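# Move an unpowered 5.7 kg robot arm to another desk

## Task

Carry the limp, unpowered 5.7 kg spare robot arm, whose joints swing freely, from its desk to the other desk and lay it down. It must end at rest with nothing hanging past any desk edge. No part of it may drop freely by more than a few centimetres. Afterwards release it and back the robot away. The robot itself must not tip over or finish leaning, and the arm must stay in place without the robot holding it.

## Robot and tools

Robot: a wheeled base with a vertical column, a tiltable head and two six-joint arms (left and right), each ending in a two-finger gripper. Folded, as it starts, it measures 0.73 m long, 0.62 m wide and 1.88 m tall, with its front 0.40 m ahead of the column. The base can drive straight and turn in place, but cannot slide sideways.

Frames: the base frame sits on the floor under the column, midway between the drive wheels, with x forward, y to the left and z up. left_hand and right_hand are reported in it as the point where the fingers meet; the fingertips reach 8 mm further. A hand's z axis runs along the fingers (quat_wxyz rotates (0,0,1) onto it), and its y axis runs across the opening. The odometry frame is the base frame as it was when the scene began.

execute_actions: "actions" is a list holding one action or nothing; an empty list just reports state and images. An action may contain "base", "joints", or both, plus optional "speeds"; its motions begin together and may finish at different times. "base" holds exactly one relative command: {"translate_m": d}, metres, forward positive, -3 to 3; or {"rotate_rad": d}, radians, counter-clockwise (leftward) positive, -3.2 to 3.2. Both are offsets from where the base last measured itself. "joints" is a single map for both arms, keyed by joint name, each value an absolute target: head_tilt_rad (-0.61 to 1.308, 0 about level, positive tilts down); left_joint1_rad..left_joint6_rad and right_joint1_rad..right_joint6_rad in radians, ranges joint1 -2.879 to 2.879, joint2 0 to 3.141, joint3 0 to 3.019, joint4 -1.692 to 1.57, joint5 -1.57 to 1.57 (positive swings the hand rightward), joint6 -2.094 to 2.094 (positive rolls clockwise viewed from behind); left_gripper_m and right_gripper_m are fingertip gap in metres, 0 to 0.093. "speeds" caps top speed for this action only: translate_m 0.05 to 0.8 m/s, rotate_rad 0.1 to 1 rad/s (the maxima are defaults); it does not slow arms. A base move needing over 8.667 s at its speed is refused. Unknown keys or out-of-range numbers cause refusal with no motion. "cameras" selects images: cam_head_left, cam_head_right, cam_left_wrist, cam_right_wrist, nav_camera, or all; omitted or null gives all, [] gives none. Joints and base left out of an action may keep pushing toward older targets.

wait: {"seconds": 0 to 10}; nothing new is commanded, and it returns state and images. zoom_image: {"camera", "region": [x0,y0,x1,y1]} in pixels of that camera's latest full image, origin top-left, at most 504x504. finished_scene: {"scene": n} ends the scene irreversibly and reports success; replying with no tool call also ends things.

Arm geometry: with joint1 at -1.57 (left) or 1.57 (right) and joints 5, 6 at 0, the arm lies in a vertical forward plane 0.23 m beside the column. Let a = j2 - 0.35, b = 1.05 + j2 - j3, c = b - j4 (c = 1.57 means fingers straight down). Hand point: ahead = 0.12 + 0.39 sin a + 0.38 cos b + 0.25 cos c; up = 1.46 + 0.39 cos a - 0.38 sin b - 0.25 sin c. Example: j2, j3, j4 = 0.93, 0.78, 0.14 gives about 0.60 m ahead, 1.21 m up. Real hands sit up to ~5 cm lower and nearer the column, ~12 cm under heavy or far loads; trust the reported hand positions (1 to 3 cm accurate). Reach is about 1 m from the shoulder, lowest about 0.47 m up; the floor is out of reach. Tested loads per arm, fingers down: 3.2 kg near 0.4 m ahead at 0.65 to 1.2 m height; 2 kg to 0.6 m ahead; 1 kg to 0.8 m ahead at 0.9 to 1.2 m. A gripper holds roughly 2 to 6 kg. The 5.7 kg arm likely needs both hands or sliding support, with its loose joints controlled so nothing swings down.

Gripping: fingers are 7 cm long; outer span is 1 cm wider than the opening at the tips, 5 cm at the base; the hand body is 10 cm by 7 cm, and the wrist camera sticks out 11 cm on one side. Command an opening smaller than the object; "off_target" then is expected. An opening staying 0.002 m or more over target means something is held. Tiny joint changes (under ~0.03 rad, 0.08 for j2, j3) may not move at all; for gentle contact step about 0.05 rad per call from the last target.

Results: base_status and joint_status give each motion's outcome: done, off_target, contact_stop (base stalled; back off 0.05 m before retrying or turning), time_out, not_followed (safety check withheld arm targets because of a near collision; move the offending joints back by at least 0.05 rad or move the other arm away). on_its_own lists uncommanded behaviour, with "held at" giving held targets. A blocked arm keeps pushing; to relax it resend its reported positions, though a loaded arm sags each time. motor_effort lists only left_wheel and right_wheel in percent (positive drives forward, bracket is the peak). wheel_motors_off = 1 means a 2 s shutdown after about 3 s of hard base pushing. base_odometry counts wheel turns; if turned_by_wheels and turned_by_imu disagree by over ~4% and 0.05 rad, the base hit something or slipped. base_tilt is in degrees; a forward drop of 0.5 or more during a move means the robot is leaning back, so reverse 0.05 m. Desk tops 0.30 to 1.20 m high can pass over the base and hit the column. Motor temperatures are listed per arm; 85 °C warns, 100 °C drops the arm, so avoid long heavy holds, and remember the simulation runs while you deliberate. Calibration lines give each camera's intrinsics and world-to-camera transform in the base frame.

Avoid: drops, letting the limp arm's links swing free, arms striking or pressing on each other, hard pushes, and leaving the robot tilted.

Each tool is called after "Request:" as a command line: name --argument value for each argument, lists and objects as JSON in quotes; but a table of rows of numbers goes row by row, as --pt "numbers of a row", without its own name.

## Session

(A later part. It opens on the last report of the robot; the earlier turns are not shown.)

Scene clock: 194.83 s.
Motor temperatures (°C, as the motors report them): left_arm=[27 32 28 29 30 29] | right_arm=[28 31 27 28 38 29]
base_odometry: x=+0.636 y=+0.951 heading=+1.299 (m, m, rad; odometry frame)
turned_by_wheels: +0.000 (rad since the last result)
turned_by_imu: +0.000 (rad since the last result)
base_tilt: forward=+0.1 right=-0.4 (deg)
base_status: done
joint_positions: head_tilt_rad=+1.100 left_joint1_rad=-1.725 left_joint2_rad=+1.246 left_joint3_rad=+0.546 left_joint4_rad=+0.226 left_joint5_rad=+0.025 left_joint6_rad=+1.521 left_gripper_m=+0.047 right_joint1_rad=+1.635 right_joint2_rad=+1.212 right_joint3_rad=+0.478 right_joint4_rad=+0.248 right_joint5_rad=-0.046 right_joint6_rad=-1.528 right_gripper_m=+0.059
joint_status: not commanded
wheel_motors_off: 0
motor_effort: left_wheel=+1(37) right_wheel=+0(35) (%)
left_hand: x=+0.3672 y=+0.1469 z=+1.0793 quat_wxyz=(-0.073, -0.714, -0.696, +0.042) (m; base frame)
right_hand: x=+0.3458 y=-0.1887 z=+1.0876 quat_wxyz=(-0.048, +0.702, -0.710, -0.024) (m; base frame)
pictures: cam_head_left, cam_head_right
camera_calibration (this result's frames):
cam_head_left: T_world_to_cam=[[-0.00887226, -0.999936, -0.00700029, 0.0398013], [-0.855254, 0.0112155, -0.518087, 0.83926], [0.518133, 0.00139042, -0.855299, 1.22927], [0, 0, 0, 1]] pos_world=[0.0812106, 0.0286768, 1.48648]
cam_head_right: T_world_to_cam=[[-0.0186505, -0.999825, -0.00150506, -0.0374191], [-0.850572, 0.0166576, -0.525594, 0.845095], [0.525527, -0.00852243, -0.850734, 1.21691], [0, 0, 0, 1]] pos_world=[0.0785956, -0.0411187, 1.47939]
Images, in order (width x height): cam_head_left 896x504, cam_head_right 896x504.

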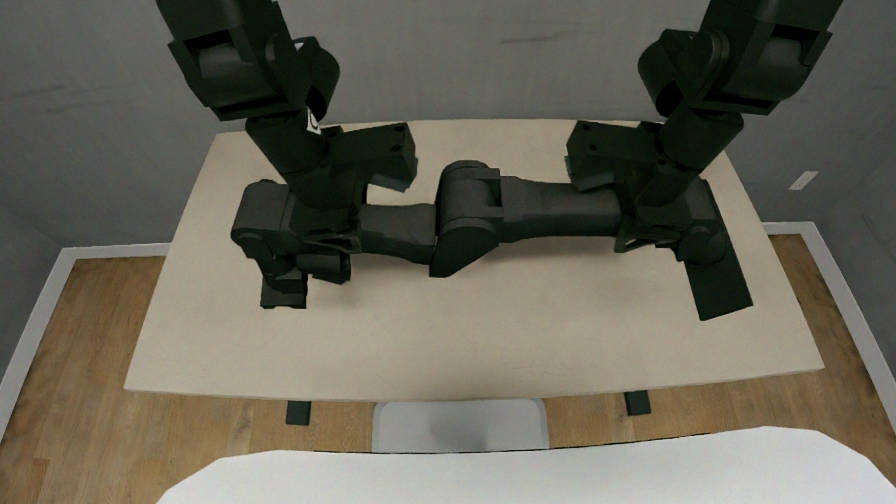

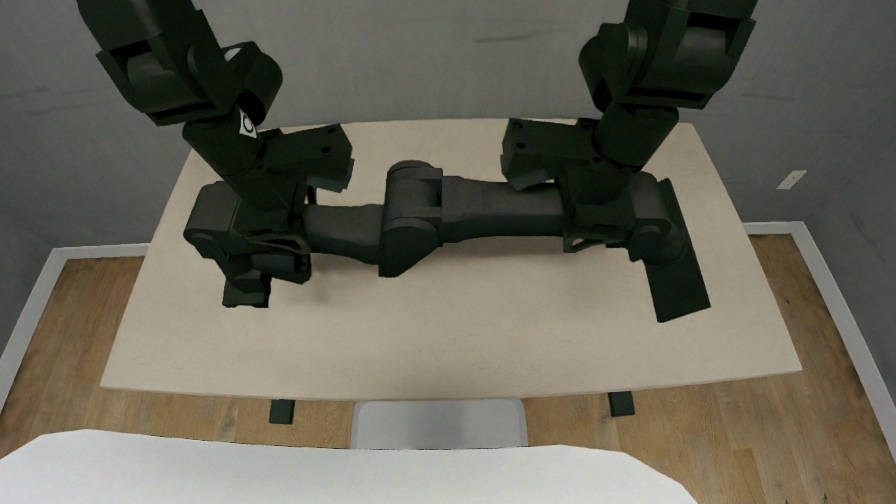

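Request:
execute_actions --actions '[{"joints":{"left_joint2_rad":1.35,"left_joint3_rad":0.64,"right_joint2_rad":1.33,"right_joint3_rad":0.58}}]' --cameras '["cam_head_left"]'

Request:
execute_actions --actions '[{"joints":{"left_joint2_rad":1.43,"left_joint3_rad":0.72,"right_joint2_rad":1.41,"right_joint3_rad":0.66}}]' --cameras '["cam_head_left"]'

Request:
execute_actions --actions '[{"joints":{"left_joint2_rad":1.51,"left_joint3_rad":0.80,"right_joint2_rad":1.49,"right_joint3_rad":0.74}}]' --cameras '["cam_head_left","cam_head_right"]'

Scene clock: 201.00 s.
Motor temperatures (°C, as the motors report them): left_arm=[27 32 28 29 30 29] | right_arm=[28 31 27 28 38 29]
base_odometry: x=+0.636 y=+0.951 heading=+1.299 (m, m, rad; odometry frame)
turned_by_wheels: +0.000 (rad since the last result)
turned_by_imu: +0.000 (rad since the last result)
base_tilt: forward=+0.1 right=-0.3 (deg)
base_status: not commanded
joint_positions: head_tilt_rad=+1.100 left_joint1_rad=-1.719 left_joint2_rad=+1.451 left_joint3_rad=+0.697 left_joint4_rad=+0.232 left_joint5_rad=+0.021 left_joint6_rad=+1.524 left_gripper_m=+0.047 right_joint1_rad=+1.622 right_joint2_rad=+1.398 right_joint3_rad=+0.606 right_joint4_rad=+0.254 right_joint5_rad=-0.035 right_joint6_rad=-1.527 right_gripper_m=+0.059
joint_status: all done
wheel_motors_off: 0
motor_effort: left_wheel=+1(3) right_wheel=-1(3) (%)
left_hand: x=+0.3771 y=+0.1418 z=+1.0169 quat_wxyz=(-0.052, -0.715, -0.695, +0.054) (m; base frame)
right_hand: x=+0.3531 y=-0.1937 z=+1.0338 quat_wxyz=(-0.022, +0.700, -0.713, -0.034) (m; base frame)
pictures: cam_head_left
camera_calibration (this result's frames):
cam_head_left: T_world_to_cam=[[-0.00887226, -0.999936, -0.00700029, 0.0398013], [-0.855254, 0.0112155, -0.518087, 0.83926], [0.518133, 0.00139042, -0.855299, 1.22927], [0, 0, 0, 1]] pos_world=[0.0812106, 0.0286768, 1.48648]
Images, in order (width x height): cam_head_left 896x504.

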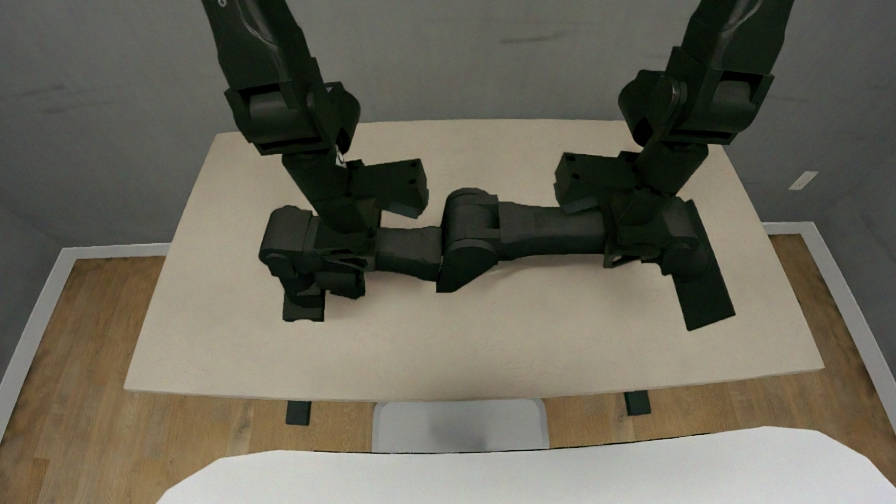

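Scene clock: 201.87 s.
Motor temperatures (°C, as the motors report them): left_arm=[27 32 28 29 30 29] | right_arm=[28 31 27 28 38 29]
base_odometry: x=+0.636 y=+0.951 heading=+1.299 (m, m, rad; odometry frame)
turned_by_wheels: +0.000 (rad since the last result)
turned_by_imu: +0.000 (rad since the last result)
base_tilt: forward=+0.1 right=-0.3 (deg)
base_status: not commanded
joint_positions: head_tilt_rad=+1.100 left_joint1_rad=-1.715 left_joint2_rad=+1.526 left_joint3_rad=+0.771 left_joint4_rad=+0.232 left_joint5_rad=+0.015 left_joint6_rad=+1.521 left_gripper_m=+0.047 right_joint1_rad=+1.619 right_joint2_rad=+1.480 right_joint3_rad=+0.687 right_joint4_rad=+0.254 right_joint5_rad=-0.031 right_joint6_rad=-1.533 right_gripper_m=+0.059
joint_status: all done
wheel_motors_off: 0
motor_effort: left_wheel=+1(2) right_wheel=-1(2) (%)
left_hand: x=+0.3886 y=+0.1412 z=+0.9906 quat_wxyz=(-0.048, -0.713, -0.697, +0.051) (m; base frame)
right_hand: x=+0.3663 y=-0.1946 z=+1.0058 quat_wxyz=(-0.019, +0.702, -0.711, -0.032) (m; base frame)
pictures: cam_head_left
camera_calibration (this result's frames):
cam_head_left: T_world_to_cam=[[-0.00887226, -0.999936, -0.00700029, 0.0398013], [-0.855254, 0.0112155, -0.518087, 0.83926], [0.518133, 0.00139042, -0.855299, 1.22927], [0, 0, 0, 1]] pos_world=[0.0812106, 0.0286768, 1.48648]
Images, in order (width x height): cam_head_left 896x504.

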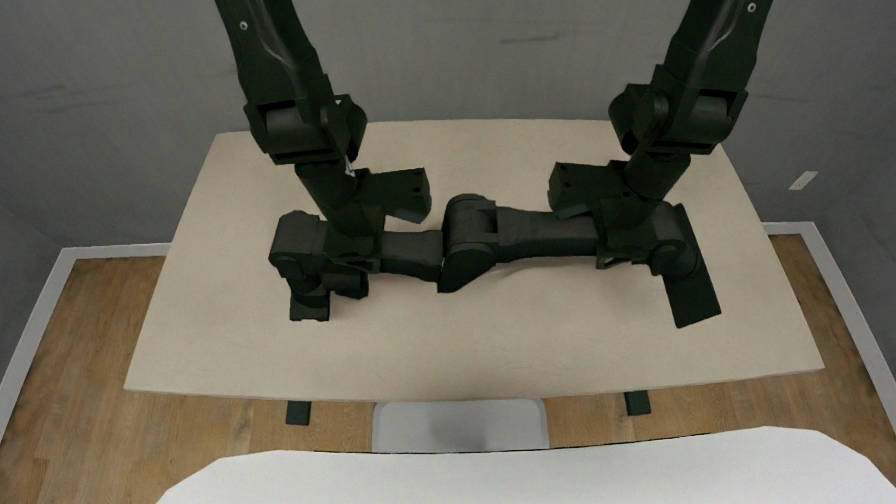

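Scene clock: 202.87 s.
Motor temperatures (°C, as the motors report them): left_arm=[27 32 28 29 29 29] | right_arm=[28 31 27 28 38 29]
base_odometry: x=+0.636 y=+0.951 heading=+1.299 (m, m, rad; odometry frame)
turned_by_wheels: +0.000 (rad since the last result)
turned_by_imu: +0.000 (rad since the last result)
base_tilt: forward=+0.1 right=-0.4 (deg)
base_status: not commanded
joint_positions: head_tilt_rad=+1.100 left_joint1_rad=-1.711 left_joint2_rad=+1.611 left_joint3_rad=+0.852 left_joint4_rad=+0.232 left_joint5_rad=+0.013 left_joint6_rad=+1.520 left_gripper_m=+0.047 right_joint1_rad=+1.613 right_joint2_rad=+1.565 right_joint3_rad=+0.765 right_joint4_rad=+0.254 right_joint5_rad=-0.029 right_joint6_rad=-1.537 right_gripper_m=+0.059
joint_status: all done
wheel_motors_off: 0
motor_effort: left_wheel=+1(2) right_wheel=-1(2) (%)
left_hand: x=+0.3975 y=+0.1394 z=+0.9601 quat_wxyz=(-0.045, -0.712, -0.698, +0.050) (m; base frame)
right_hand: x=+0.3753 y=-0.1966 z=+0.9763 quat_wxyz=(-0.015, +0.702, -0.711, -0.031) (m; base frame)
pictures: cam_head_left, cam_head_right
camera_calibration (this result's frames):
cam_head_left: T_world_to_cam=[[-0.00887226, -0.999936, -0.00700029, 0.0398013], [-0.855254, 0.0112155, -0.518088, 0.83926], [0.518133, 0.00139042, -0.855299, 1.22927], [0, 0, 0, 1]] pos_world=[0.0812106, 0.0286768, 1.48648]
cam_head_right: T_world_to_cam=[[-0.0186505, -0.999825, -0.00150507, -0.0374191], [-0.850572, 0.0166576, -0.525594, 0.845095], [0.525527, -0.00852243, -0.850734, 1.21691], [0, 0, 0, 1]] pos_world=[0.0785956, -0.0411187, 1.47939]
Images, in order (width x height): cam_head_left 896x504, cam_head_right 896x504.

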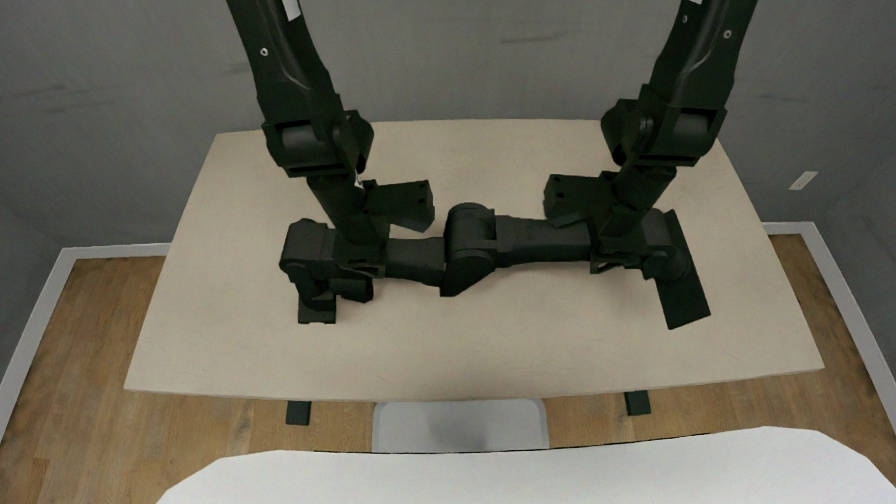

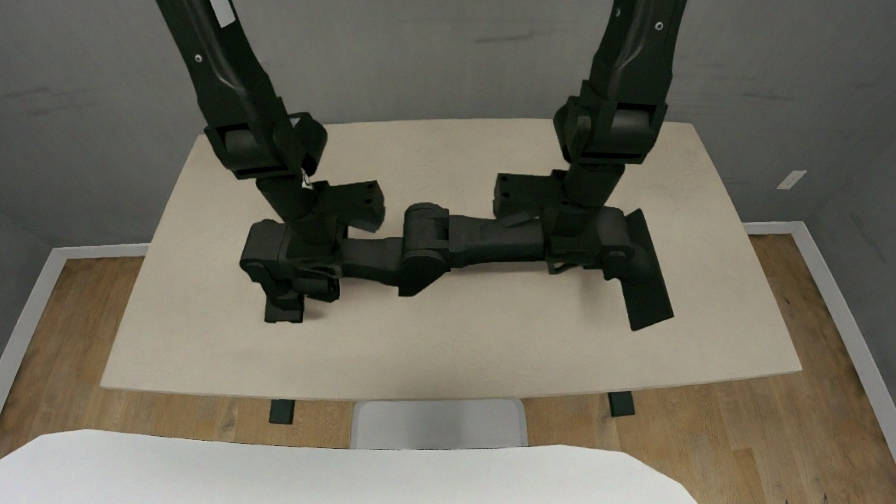

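Request:
execute_actions --actions '[{"joints":{"left_joint2_rad":1.57,"left_joint3_rad":0.86,"right_joint2_rad":1.56,"right_joint3_rad":0.81}}]' --cameras '["cam_head_left"]'

Request:
execute_actions --actions '[{"joints":{"left_joint2_rad":1.63,"left_joint3_rad":0.92,"right_joint2_rad":1.63,"right_joint3_rad":0.88}}]' --cameras '["cam_head_left"]'

Request:
execute_actions --actions '[{"joints":{"left_joint2_rad":1.69,"left_joint3_rad":0.98,"right_joint2_rad":1.70,"right_joint3_rad":0.95}}]' --cameras '["cam_head_left"]'

Scene clock: 208.53 s.
Motor temperatures (°C, as the motors report them): left_arm=[27 32 28 29 29 29] | right_arm=[28 32 28 28 37 29]
base_odometry: x=+0.636 y=+0.951 heading=+1.299 (m, m, rad; odometry frame)
turned_by_wheels: +0.000 (rad since the last result)
turned_by_imu: +0.000 (rad since the last result)
base_tilt: forward=+0.1 right=-0.4 (deg)
base_status: not commanded
joint_positions: head_tilt_rad=+1.100 left_joint1_rad=-1.710 left_joint2_rad=+1.646 left_joint3_rad=+0.893 left_joint4_rad=+0.232 left_joint5_rad=+0.002 left_joint6_rad=+1.514 left_gripper_m=+0.047 right_joint1_rad=+1.609 right_joint2_rad=+1.632 right_joint3_rad=+0.834 right_joint4_rad=+0.255 right_joint5_rad=-0.030 right_joint6_rad=-1.545 right_gripper_m=+0.059
joint_status: all done
wheel_motors_off: 0
motor_effort: left_wheel=+1(2) right_wheel=-2(2) (%)
left_hand: x=+0.4056 y=+0.1397 z=+0.9465 quat_wxyz=(-0.043, -0.710, -0.701, +0.043) (m; base frame)
right_hand: x=+0.3845 y=-0.1978 z=+0.9513 quat_wxyz=(-0.015, +0.704, -0.709, -0.029) (m; base frame)
pictures: cam_head_left
camera_calibration (this result's frames):
cam_head_left: T_world_to_cam=[[-0.00887226, -0.999936, -0.00700029, 0.0398013], [-0.855254, 0.0112155, -0.518088, 0.83926], [0.518133, 0.00139042, -0.855299, 1.22927], [0, 0, 0, 1]] pos_world=[0.0812106, 0.0286768, 1.48648]
Images, in order (width x height): cam_head_left 896x504.

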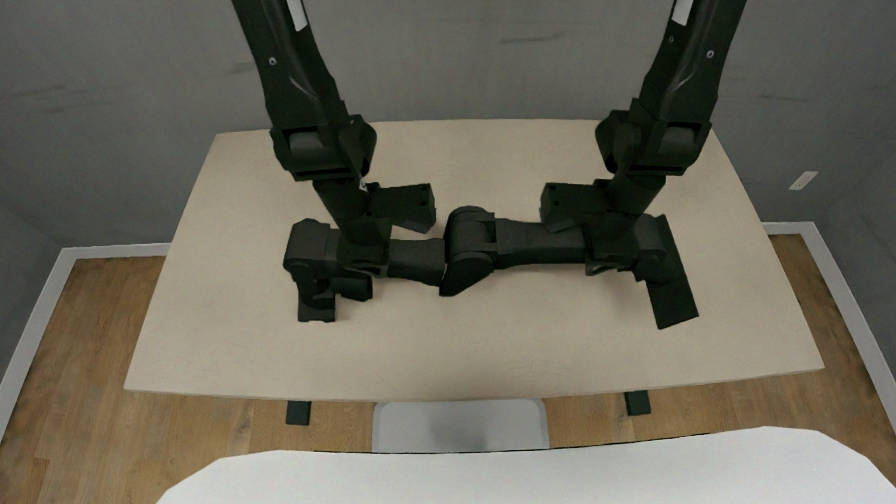

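Scene clock: 209.23 s.
Motor temperatures (°C, as the motors report them): left_arm=[27 32 28 29 29 29] | right_arm=[28 32 28 28 37 29]
base_odometry: x=+0.636 y=+0.951 heading=+1.299 (m, m, rad; odometry frame)
turned_by_wheels: +0.000 (rad since the last result)
turned_by_imu: +0.000 (rad since the last result)
base_tilt: forward=+0.2 right=-0.2 (deg)
base_status: not commanded
joint_positions: head_tilt_rad=+1.100 left_joint1_rad=-1.710 left_joint2_rad=+1.668 left_joint3_rad=+0.941 left_joint4_rad=+0.223 left_joint5_rad=+0.006 left_joint6_rad=+1.517 left_gripper_m=+0.047 right_joint1_rad=+1.600 right_joint2_rad=+1.704 right_joint3_rad=+0.914 right_joint4_rad=+0.263 right_joint5_rad=-0.024 right_joint6_rad=-1.543 right_gripper_m=+0.059
joint_status: all done
wheel_motors_off: 0
motor_effort: left_wheel=+1(2) right_wheel=-1(1) (%)
left_hand: x=+0.4213 y=+0.1366 z=+0.9366 quat_wxyz=(-0.051, -0.711, -0.700, +0.039) (m; base frame)
right_hand: x=+0.3981 y=-0.2030 z=+0.9235 quat_wxyz=(-0.016, +0.702, -0.711, -0.019) (m; base frame)
pictures: cam_head_left
camera_calibration (this result's frames):
cam_head_left: T_world_to_cam=[[-0.00887226, -0.999936, -0.00700029, 0.0398013], [-0.855254, 0.0112155, -0.518087, 0.83926], [0.518133, 0.00139042, -0.855299, 1.22927], [0, 0, 0, 1]] pos_world=[0.0812106, 0.0286768, 1.48648]
Images, in order (width x height): cam_head_left 896x504.

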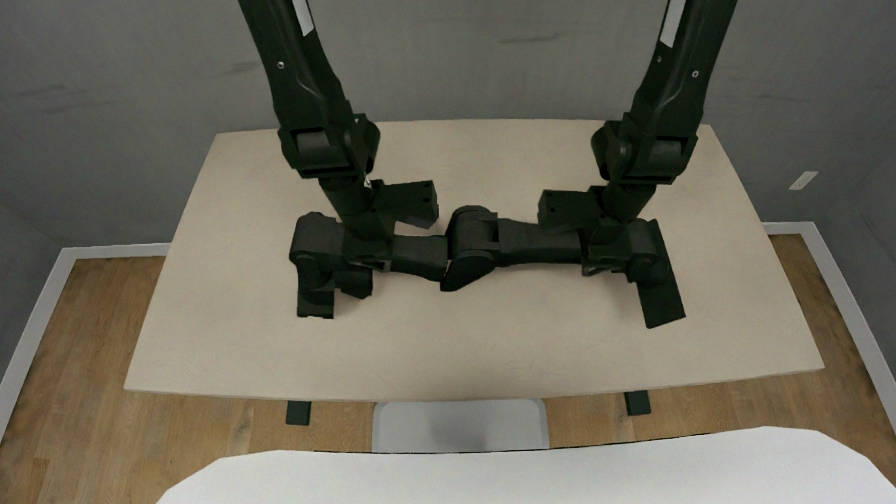

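Scene clock: 210.30 s.
Motor temperatures (°C, as the motors report them): left_arm=[27 32 28 29 29 29] | right_arm=[28 32 28 28 37 29]
base_odometry: x=+0.636 y=+0.951 heading=+1.299 (m, m, rad; odometry frame)
turned_by_wheels: +0.000 (rad since the last result)
turned_by_imu: +0.000 (rad since the last result)
base_tilt: forward=+0.1 right=-0.4 (deg)
base_status: not commanded
joint_positions: head_tilt_rad=+1.100 left_joint1_rad=-1.712 left_joint2_rad=+1.750 left_joint3_rad=+1.015 left_joint4_rad=+0.218 left_joint5_rad=+0.009 left_joint6_rad=+1.519 left_gripper_m=+0.047 right_joint1_rad=+1.591 right_joint2_rad=+1.780 right_joint3_rad=+0.981 right_joint4_rad=+0.260 right_joint5_rad=-0.023 right_joint6_rad=-1.546 right_gripper_m=+0.059
joint_status: all done
wheel_motors_off: 0
motor_effort: left_wheel=+0(2) right_wheel=-1(2) (%)
left_hand: x=+0.4215 y=+0.1313 z=+0.9067 quat_wxyz=(-0.048, -0.712, -0.699, +0.045) (m; base frame)
right_hand: x=+0.3975 y=-0.2082 z=+0.8955 quat_wxyz=(-0.009, +0.702, -0.712, -0.020) (m; base frame)
pictures: cam_head_left
camera_calibration (this result's frames):
cam_head_left: T_world_to_cam=[[-0.00887226, -0.999936, -0.00700029, 0.0398013], [-0.855254, 0.0112155, -0.518088, 0.83926], [0.518133, 0.00139042, -0.855299, 1.22927], [0, 0, 0, 1]] pos_world=[0.0812106, 0.0286768, 1.48648]
Images, in order (width x height): cam_head_left 896x504.

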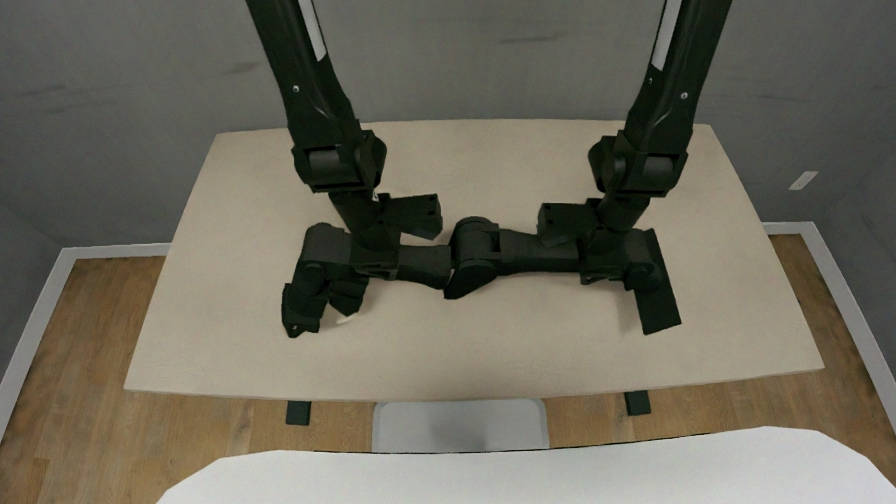

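Request:
execute_actions --actions '[{"joints":{"left_joint2_rad":1.75,"left_joint3_rad":1.10,"left_joint4_rad":0.16,"right_joint2_rad":1.76,"right_joint3_rad":1.07,"right_joint4_rad":0.19}}]' --cameras '["cam_head_left"]'

Request:
execute_actions --actions '[{"joints":{"left_joint2_rad":1.82,"left_joint3_rad":1.22,"left_joint4_rad":0.11,"right_joint2_rad":1.83,"right_joint3_rad":1.19,"right_joint4_rad":0.14}}]' --cameras '["cam_head_left"]'

Scene clock: 215.40 s.
Motor temperatures (°C, as the motors report them): left_arm=[27 32 28 29 29 29] | right_arm=[28 32 28 28 36 29]
base_odometry: x=+0.636 y=+0.951 heading=+1.299 (m, m, rad; odometry frame)
turned_by_wheels: +0.000 (rad since the last result)
turned_by_imu: +0.000 (rad since the last result)
base_tilt: forward=+0.2 right=-0.4 (deg)
base_status: not commanded
joint_positions: head_tilt_rad=+1.100 left_joint1_rad=-1.701 left_joint2_rad=+1.833 left_joint3_rad=+1.135 left_joint4_rad=+0.176 left_joint5_rad=+0.008 left_joint6_rad=+1.522 left_gripper_m=+0.047 right_joint1_rad=+1.594 right_joint2_rad=+1.847 right_joint3_rad=+1.092 right_joint4_rad=+0.201 right_joint5_rad=-0.019 right_joint6_rad=-1.546 right_gripper_m=+0.059
joint_status: all done
wheel_motors_off: 0
motor_effort: left_wheel=+1(1) right_wheel=-1(2) (%)
left_hand: x=+0.4382 y=+0.1332 z=+0.8716 quat_wxyz=(-0.042, -0.712, -0.700, +0.044) (m; base frame)
right_hand: x=+0.4127 y=-0.2063 z=+0.8658 quat_wxyz=(-0.003, +0.702, -0.712, -0.025) (m; base frame)
pictures: cam_head_left
camera_calibration (this result's frames):
cam_head_left: T_world_to_cam=[[-0.00887226, -0.999936, -0.00700029, 0.0398013], [-0.855254, 0.0112155, -0.518087, 0.83926], [0.518133, 0.00139042, -0.855299, 1.22927], [0, 0, 0, 1]] pos_world=[0.0812106, 0.0286768, 1.48648]
Images, in order (width x height): cam_head_left 896x504.

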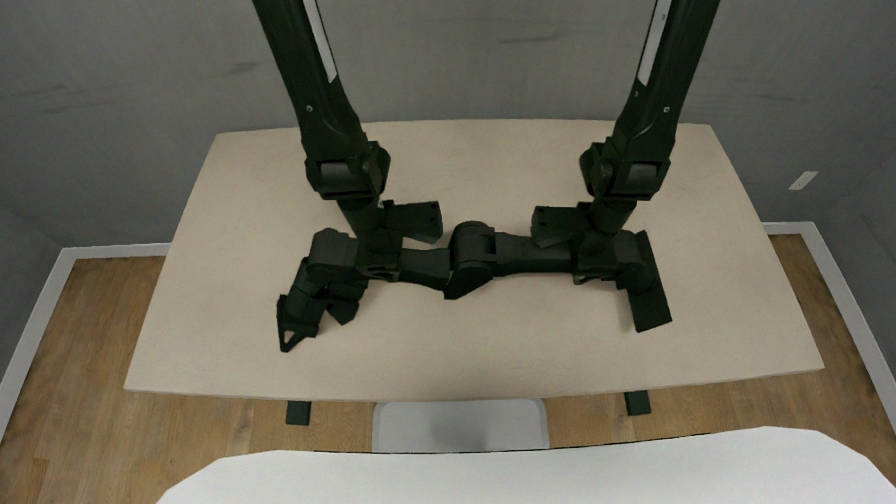

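Scene clock: 216.27 s.
Motor temperatures (°C, as the motors report them): left_arm=[27 32 28 29 29 29] | right_arm=[28 32 28 28 36 29]
base_odometry: x=+0.636 y=+0.951 heading=+1.299 (m, m, rad; odometry frame)
turned_by_wheels: +0.000 (rad since the last result)
turned_by_imu: +0.000 (rad since the last result)
base_tilt: forward=+0.1 right=-0.3 (deg)
base_status: not commanded
joint_positions: head_tilt_rad=+1.100 left_joint1_rad=-1.697 left_joint2_rad=+1.895 left_joint3_rad=+1.244 left_joint4_rad=+0.125 left_joint5_rad=+0.001 left_joint6_rad=+1.524 left_gripper_m=+0.047 right_joint1_rad=+1.593 right_joint2_rad=+1.921 right_joint3_rad=+1.214 right_joint4_rad=+0.151 right_joint5_rad=-0.017 right_joint6_rad=-1.546 right_gripper_m=+0.059
joint_status: all done
wheel_motors_off: 0
motor_effort: left_wheel=+1(1) right_wheel=-2(2) (%)
left_hand: x=+0.4566 y=+0.1335 z=+0.8448 quat_wxyz=(-0.037, -0.712, -0.700, +0.041) (m; base frame)
right_hand: x=+0.4308 y=-0.2063 z=+0.8335 quat_wxyz=(-0.001, +0.702, -0.712, -0.024) (m; base frame)
pictures: cam_head_left
camera_calibration (this result's frames):
cam_head_left: T_world_to_cam=[[-0.00887226, -0.999936, -0.00700029, 0.0398013], [-0.855254, 0.0112155, -0.518088, 0.83926], [0.518133, 0.00139042, -0.855299, 1.22927], [0, 0, 0, 1]] pos_world=[0.0812106, 0.0286768, 1.48648]
Images, in order (width x height): cam_head_left 896x504.

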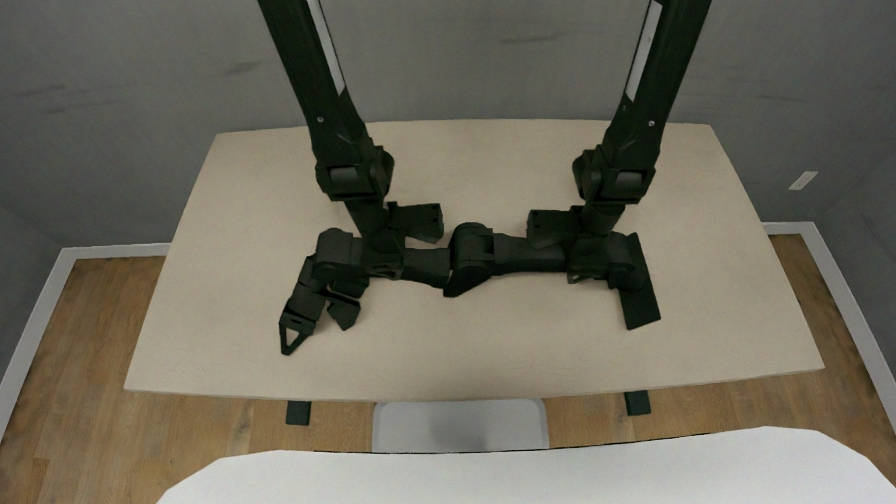

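Request:
execute_actions --actions '[{"joints":{"left_joint2_rad":1.88,"left_joint3_rad":1.33,"left_joint4_rad":0.06,"right_joint2_rad":1.89,"right_joint3_rad":1.30,"right_joint4_rad":0.09}}]' --cameras '["cam_head_left"]'

Request:
execute_actions --actions '[{"joints":{"left_joint2_rad":1.94,"left_joint3_rad":1.41,"left_joint4_rad":0.04,"right_joint2_rad":1.95,"right_joint3_rad":1.38,"right_joint4_rad":0.07}}]' --cameras '["cam_head_left","cam_head_right","cam_left_wrist","cam_right_wrist"]'

Scene clock: 221.73 s.
Motor temperatures (°C, as the motors report them): left_arm=[27 33 28 29 29 29] | right_arm=[28 33 28 28 35 29]
base_odometry: x=+0.636 y=+0.951 heading=+1.299 (m, m, rad; odometry frame)
turned_by_wheels: +0.000 (rad since the last result)
turned_by_imu: +0.000 (rad since the last result)
base_tilt: forward=+0.1 right=-0.4 (deg)
base_status: not commanded
joint_positions: head_tilt_rad=+1.100 left_joint1_rad=-1.696 left_joint2_rad=+1.934 left_joint3_rad=+1.336 left_joint4_rad=+0.070 left_joint5_rad=-0.005 left_joint6_rad=+1.528 left_gripper_m=+0.047 right_joint1_rad=+1.590 right_joint2_rad=+1.975 right_joint3_rad=+1.316 right_joint4_rad=+0.104 right_joint5_rad=-0.018 right_joint6_rad=-1.543 right_gripper_m=+0.059
joint_status: all done
wheel_motors_off: 0
motor_effort: left_wheel=+1(2) right_wheel=-2(2) (%)
left_hand: x=+0.4762 y=+0.1323 z=+0.8278 quat_wxyz=(-0.034, -0.713, -0.699, +0.039) (m; base frame)
right_hand: x=+0.4486 y=-0.2080 z=+0.8098 quat_wxyz=(-0.001, +0.700, -0.713, -0.023) (m; base frame)
pictures: cam_head_left
camera_calibration (this result's frames):
cam_head_left: T_world_to_cam=[[-0.00887226, -0.999936, -0.00700029, 0.0398013], [-0.855254, 0.0112155, -0.518087, 0.83926], [0.518133, 0.00139042, -0.855299, 1.22927], [0, 0, 0, 1]] pos_world=[0.0812106, 0.0286768, 1.48648]
Images, in order (width x height): cam_head_left 896x504.

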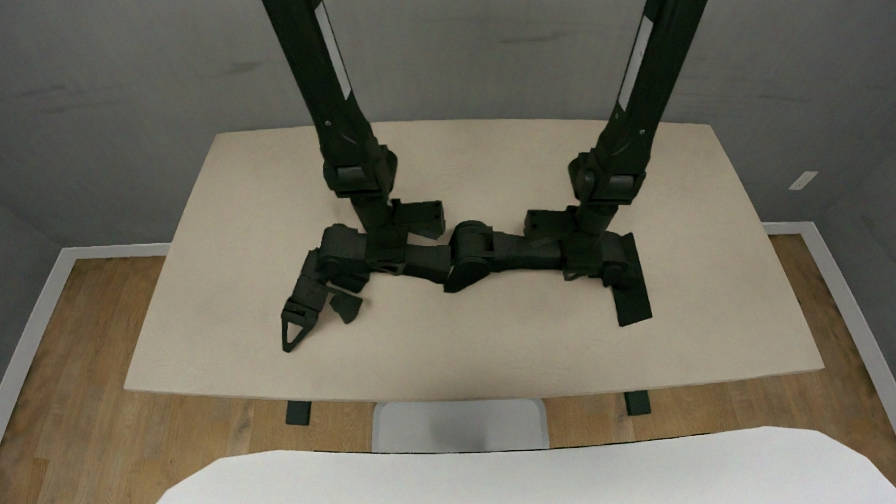

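Scene clock: 222.37 s.
Motor temperatures (°C, as the motors report them): left_arm=[27 33 28 29 29 29] | right_arm=[28 33 28 28 35 29]
base_odometry: x=+0.636 y=+0.951 heading=+1.299 (m, m, rad; odometry frame)
turned_by_wheels: +0.000 (rad since the last result)
turned_by_imu: +0.000 (rad since the last result)
base_tilt: forward=+0.1 right=-0.3 (deg)
base_status: not commanded
joint_positions: head_tilt_rad=+1.100 left_joint1_rad=-1.693 left_joint2_rad=+1.952 left_joint3_rad=+1.374 left_joint4_rad=+0.036 left_joint5_rad=-0.013 left_joint6_rad=+1.519 left_gripper_m=+0.047 right_joint1_rad=+1.591 right_joint2_rad=+1.990 right_joint3_rad=+1.357 right_joint4_rad=+0.067 right_joint5_rad=-0.014 right_joint6_rad=-1.553 right_gripper_m=+0.059
joint_status: all done
wheel_motors_off: 0
motor_effort: left_wheel=+3(3) right_wheel=-1(2) (%)
left_hand: x=+0.4804 y=+0.1348 z=+0.8203 quat_wxyz=(-0.025, -0.710, -0.703, +0.039) (m; base frame)
right_hand: x=+0.4552 y=-0.2077 z=+0.8030 quat_wxyz=(+0.004, +0.704, -0.710, -0.026) (m; base frame)
pictures: cam_head_left, cam_head_right, cam_left_wrist, cam_right_wrist
camera_calibration (this result's frames):
cam_head_left: T_world_to_cam=[[-0.00887226, -0.999936, -0.00700029, 0.0398013], [-0.855254, 0.0112155, -0.518088, 0.83926], [0.518133, 0.00139042, -0.855299, 1.22927], [0, 0, 0, 1]] pos_world=[0.0812106, 0.0286768, 1.48648]
cam_head_right: T_world_to_cam=[[-0.0186505, -0.999825, -0.00150506, -0.0374191], [-0.850572, 0.0166576, -0.525594, 0.845095], [0.525527, -0.00852243, -0.850734, 1.21691], [0, 0, 0, 1]] pos_world=[0.0785956, -0.0411187, 1.47939]
cam_left_wrist: T_world_to_cam=[[-0.999794, 0.0143535, 0.0143638, 0.464072], [0.0196792, 0.859305, 0.511085, -0.543097], [-0.00500704, 0.511262, -0.85941, 0.761114], [0, 0, 0, 1]] pos_world=[0.478475, 0.0708961, 0.925012]
cam_right_wrist: T_world_to_cam=[[0.999022, -0.00649187, -0.0437254, -0.418618], [0.0194656, -0.823485, 0.567004, -0.634722], [-0.0396881, -0.567301, -0.822553, 0.681846], [0, 0, 0, 1]] pos_world=[0.457625, -0.13859, 0.90244]
Images, in order (width x height): cam_head_left 896x504, cam_head_right 896x504, cam_left_wrist 616x616, cam_right_wrist 616x616.

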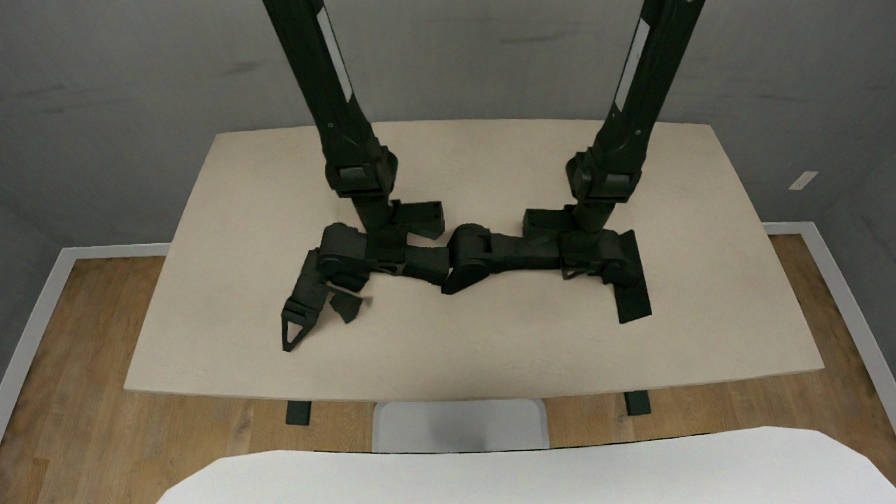

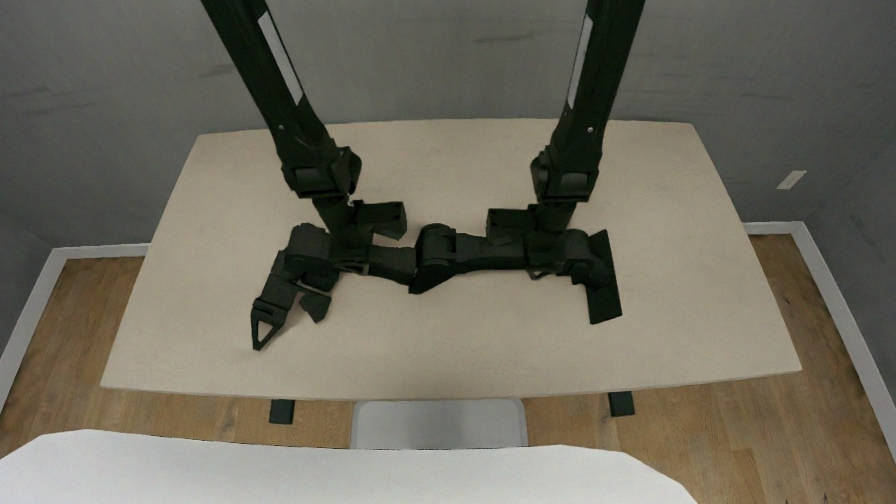

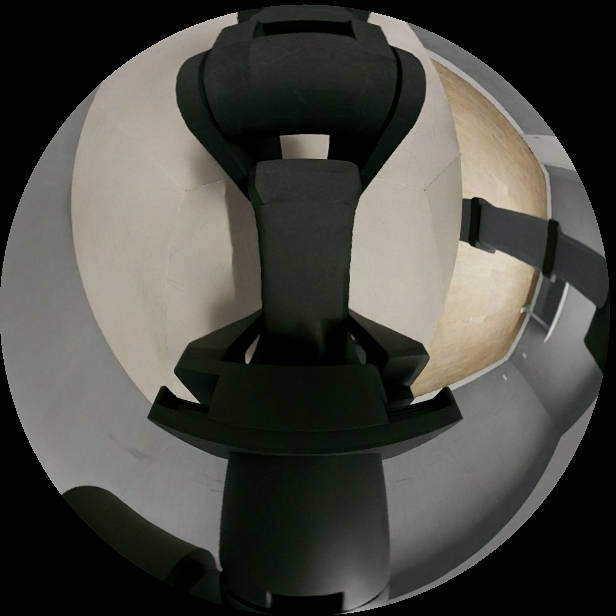

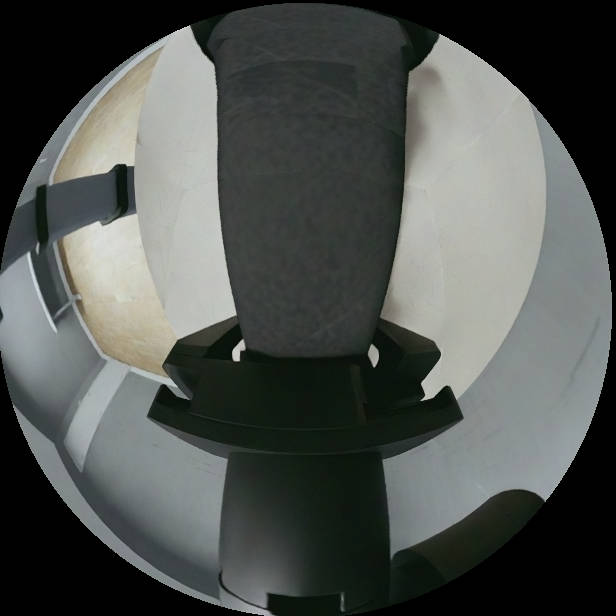

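Request:
execute_actions --actions '[{"joints":{"left_joint2_rad":2.02,"left_joint3_rad":1.46,"right_joint2_rad":2.05,"right_joint3_rad":1.45}}]' --cameras '["cam_head_left"]'

Scene clock: 225.20 s.
Motor temperatures (°C, as the motors report them): left_arm=[27 32 28 29 29 29] | right_arm=[28 33 28 28 35 29]
base_odometry: x=+0.636 y=+0.951 heading=+1.299 (m, m, rad; odometry frame)
turned_by_wheels: +0.000 (rad since the last result)
turned_by_imu: +0.000 (rad since the last result)
base_tilt: forward=+0.0 right=-0.4 (deg)
base_status: not commanded
joint_positions: head_tilt_rad=+1.100 left_joint1_rad=-1.687 left_joint2_rad=+2.003 left_joint3_rad=+1.430 left_joint4_rad=+0.027 left_joint5_rad=-0.053 left_joint6_rad=+1.509 left_gripper_m=+0.047 right_joint1_rad=+1.609 right_joint2_rad=+2.040 right_joint3_rad=+1.419 right_joint4_rad=+0.055 right_joint5_rad=+0.014 right_joint6_rad=-1.556 right_gripper_m=+0.059
joint_status: all done
wheel_motors_off: 0
motor_effort: left_wheel=+4(4) right_wheel=-2(2) (%)
left_hand: x=+0.4803 y=+0.1438 z=+0.7995 quat_wxyz=(-0.008, -0.706, -0.708, +0.025) (m; base frame)
right_hand: x=+0.4575 y=-0.1984 z=+0.7835 quat_wxyz=(+0.009, +0.709, -0.705, -0.022) (m; base frame)
pictures: cam_head_left
camera_calibration (this result's frames):
cam_head_left: T_world_to_cam=[[-0.00887227, -0.999936, -0.00700029, 0.0398013], [-0.855254, 0.0112155, -0.518087, 0.83926], [0.518133, 0.00139042, -0.855299, 1.22927], [0, 0, 0, 1]] pos_world=[0.0812106, 0.0286768, 1.48648]
Images, in order (width x height): cam_head_left 896x504.

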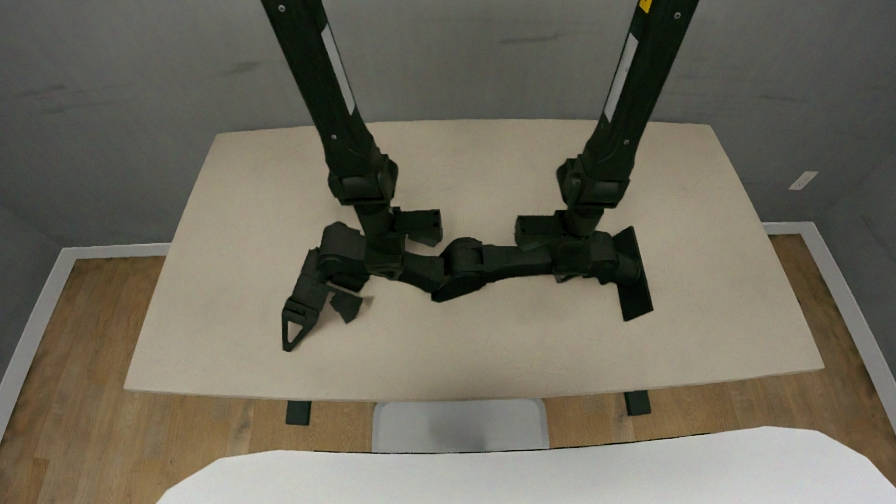

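Request:
execute_actions --actions '[{"joints":{"left_joint2_rad":2.0,"left_joint3_rad":1.43,"right_joint2_rad":2.04,"right_joint3_rad":1.42,"left_gripper_m":0.06,"right_gripper_m":0.07}}]' --cameras '["cam_head_left"]'

Request:
execute_actions --actions '[{"joints":{"left_gripper_m":0.093,"right_gripper_m":0.093}}]' --cameras '["cam_head_left"]'

Request:
execute_actions --actions '[{"joints":{"left_joint2_rad":1.65,"left_joint3_rad":1.08,"right_joint2_rad":1.65,"right_joint3_rad":1.03}}]' --cameras '["cam_head_left","cam_head_right"]'

Scene clock: 230.00 s.
Motor temperatures (°C, as the motors report them): left_arm=[27 32 27 29 31 29] | right_arm=[28 33 28 28 34 29]
base_odometry: x=+0.636 y=+0.951 heading=+1.299 (m, m, rad; odometry frame)
turned_by_wheels: +0.000 (rad since the last result)
turned_by_imu: +0.000 (rad since the last result)
base_tilt: forward=+0.0 right=-0.3 (deg)
base_status: not commanded
joint_positions: head_tilt_rad=+1.100 left_joint1_rad=-1.687 left_joint2_rad=+2.003 left_joint3_rad=+1.429 left_joint4_rad=+0.027 left_joint5_rad=-0.003 left_joint6_rad=+1.562 left_gripper_m=+0.060 right_joint1_rad=+1.607 right_joint2_rad=+2.040 right_joint3_rad=+1.415 right_joint4_rad=+0.055 right_joint5_rad=-0.003 right_joint6_rad=-1.557 right_gripper_m=+0.070
joint_status: all done
wheel_motors_off: 0
motor_effort: left_wheel=+3(4) right_wheel=-2(2) (%)
left_hand: x=+0.4793 y=+0.1353 z=+0.8003 quat_wxyz=(-0.026, -0.724, -0.688, +0.043) (m; base frame)
right_hand: x=+0.4555 y=-0.1970 z=+0.7838 quat_wxyz=(+0.004, +0.708, -0.705, -0.028) (m; base frame)
pictures: cam_head_left
camera_calibration (this result's frames):
cam_head_left: T_world_to_cam=[[-0.00887226, -0.999936, -0.00700029, 0.0398013], [-0.855254, 0.0112155, -0.518087, 0.83926], [0.518133, 0.00139042, -0.855299, 1.22927], [0, 0, 0, 1]] pos_world=[0.0812106, 0.0286768, 1.48648]
Images, in order (width x height): cam_head_left 896x504.

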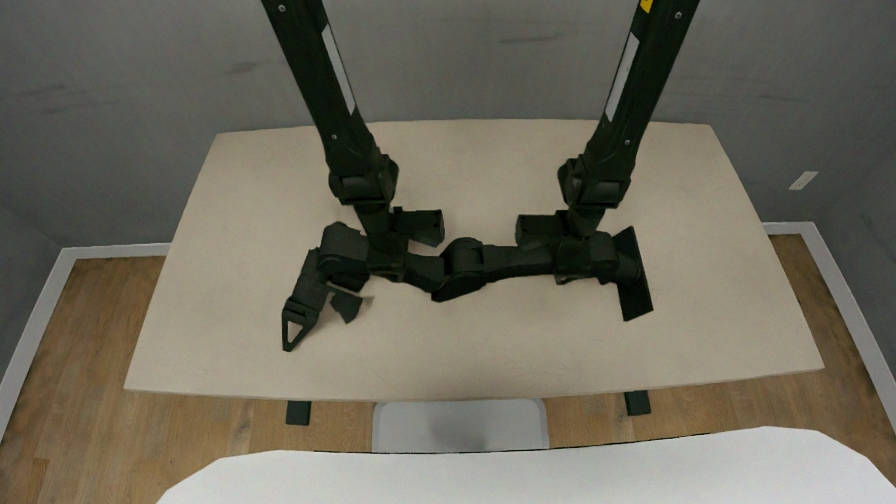

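Scene clock: 230.53 s.
Motor temperatures (°C, as the motors report them): left_arm=[27 32 27 29 31 29] | right_arm=[28 33 27 28 34 29]
base_odometry: x=+0.636 y=+0.951 heading=+1.299 (m, m, rad; odometry frame)
turned_by_wheels: +0.000 (rad since the last result)
turned_by_imu: +0.000 (rad since the last result)
base_tilt: forward=+0.1 right=-0.3 (deg)
base_status: not commanded
joint_positions: head_tilt_rad=+1.100 left_joint1_rad=-1.687 left_joint2_rad=+2.003 left_joint3_rad=+1.429 left_joint4_rad=+0.027 left_joint5_rad=-0.003 left_joint6_rad=+1.562 left_gripper_m=+0.093 right_joint1_rad=+1.606 right_joint2_rad=+2.040 right_joint3_rad=+1.413 right_joint4_rad=+0.055 right_joint5_rad=-0.005 right_joint6_rad=-1.560 right_gripper_m=+0.093
joint_status: all done
wheel_motors_off: 0
motor_effort: left_wheel=+4(4) right_wheel=-2(2) (%)
left_hand: x=+0.4793 y=+0.1353 z=+0.8003 quat_wxyz=(-0.026, -0.724, -0.688, +0.043) (m; base frame)
right_hand: x=+0.4544 y=-0.1973 z=+0.7839 quat_wxyz=(+0.005, +0.709, -0.704, -0.029) (m; base frame)
pictures: cam_head_left
camera_calibration (this result's frames):
cam_head_left: T_world_to_cam=[[-0.00887227, -0.999936, -0.00700029, 0.0398013], [-0.855254, 0.0112155, -0.518087, 0.83926], [0.518133, 0.00139042, -0.855299, 1.22927], [0, 0, 0, 1]] pos_world=[0.0812106, 0.0286768, 1.48648]
Images, in order (width x height): cam_head_left 896x504.

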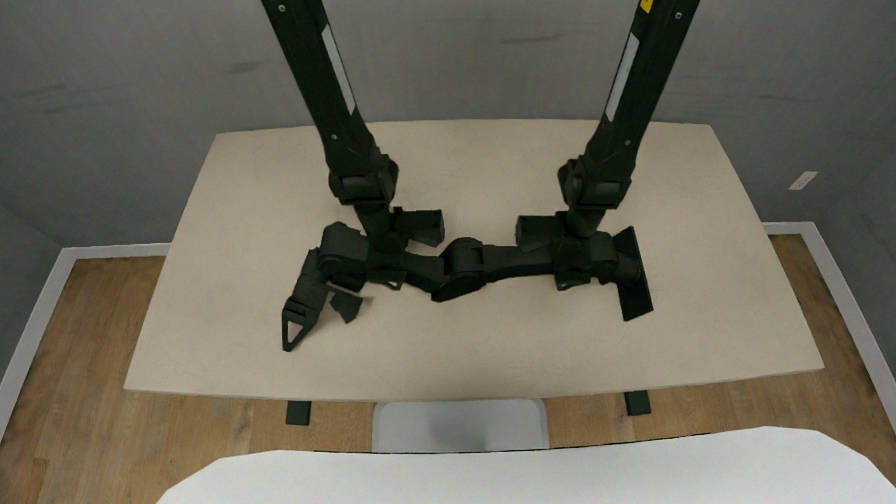

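Scene clock: 231.83 s.
Motor temperatures (°C, as the motors report them): left_arm=[27 32 27 29 31 29] | right_arm=[28 33 27 28 34 29]
base_odometry: x=+0.636 y=+0.951 heading=+1.299 (m, m, rad; odometry frame)
turned_by_wheels: +0.000 (rad since the last result)
turned_by_imu: +0.000 (rad since the last result)
base_tilt: forward=+0.2 right=-0.5 (deg)
base_status: not commanded
joint_positions: head_tilt_rad=+1.100 left_joint1_rad=-1.687 left_joint2_rad=+1.636 left_joint3_rad=+1.085 left_joint4_rad=+0.030 left_joint5_rad=-0.003 left_joint6_rad=+1.563 left_gripper_m=+0.093 right_joint1_rad=+1.567 right_joint2_rad=+1.638 right_joint3_rad=+1.035 right_joint4_rad=+0.062 right_joint5_rad=-0.001 right_joint6_rad=-1.565 right_gripper_m=+0.093
joint_status: all done
wheel_motors_off: 0
motor_effort: left_wheel=+3(4) right_wheel=-2(3) (%)
left_hand: x=+0.4815 y=+0.1492 z=+0.9391 quat_wxyz=(-0.035, -0.724, -0.688, +0.034) (m; base frame)
right_hand: x=+0.4592 y=-0.2276 z=+0.9355 quat_wxyz=(+0.007, +0.705, -0.710, -0.005) (m; base frame)
pictures: cam_head_left, cam_head_right
camera_calibration (this result's frames):
cam_head_left: T_world_to_cam=[[-0.00887226, -0.999936, -0.00700029, 0.0398013], [-0.855254, 0.0112155, -0.518087, 0.83926], [0.518133, 0.00139042, -0.855299, 1.22927], [0, 0, 0, 1]] pos_world=[0.0812106, 0.0286768, 1.48648]
cam_head_right: T_world_to_cam=[[-0.0186505, -0.999825, -0.00150506, -0.0374191], [-0.850572, 0.0166576, -0.525594, 0.845095], [0.525527, -0.00852243, -0.850734, 1.21691], [0, 0, 0, 1]] pos_world=[0.0785956, -0.0411187, 1.47939]
Images, in order (width x height): cam_head_left 896x504, cam_head_right 896x504.

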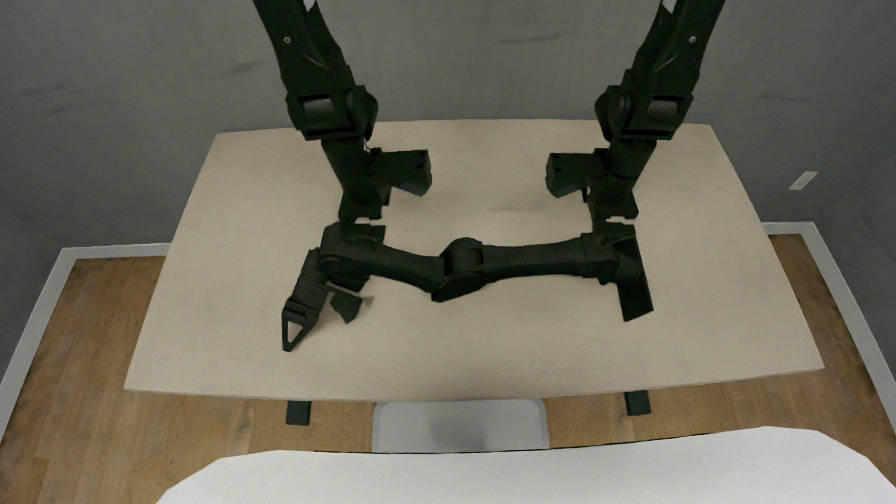

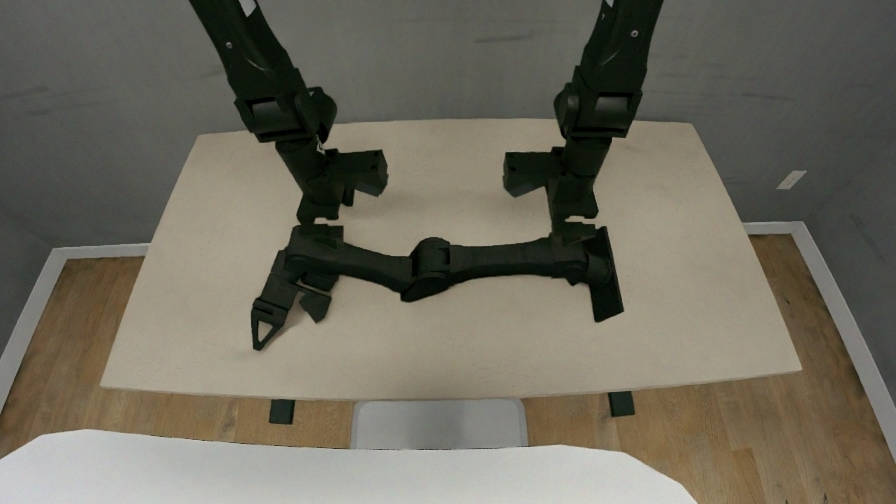

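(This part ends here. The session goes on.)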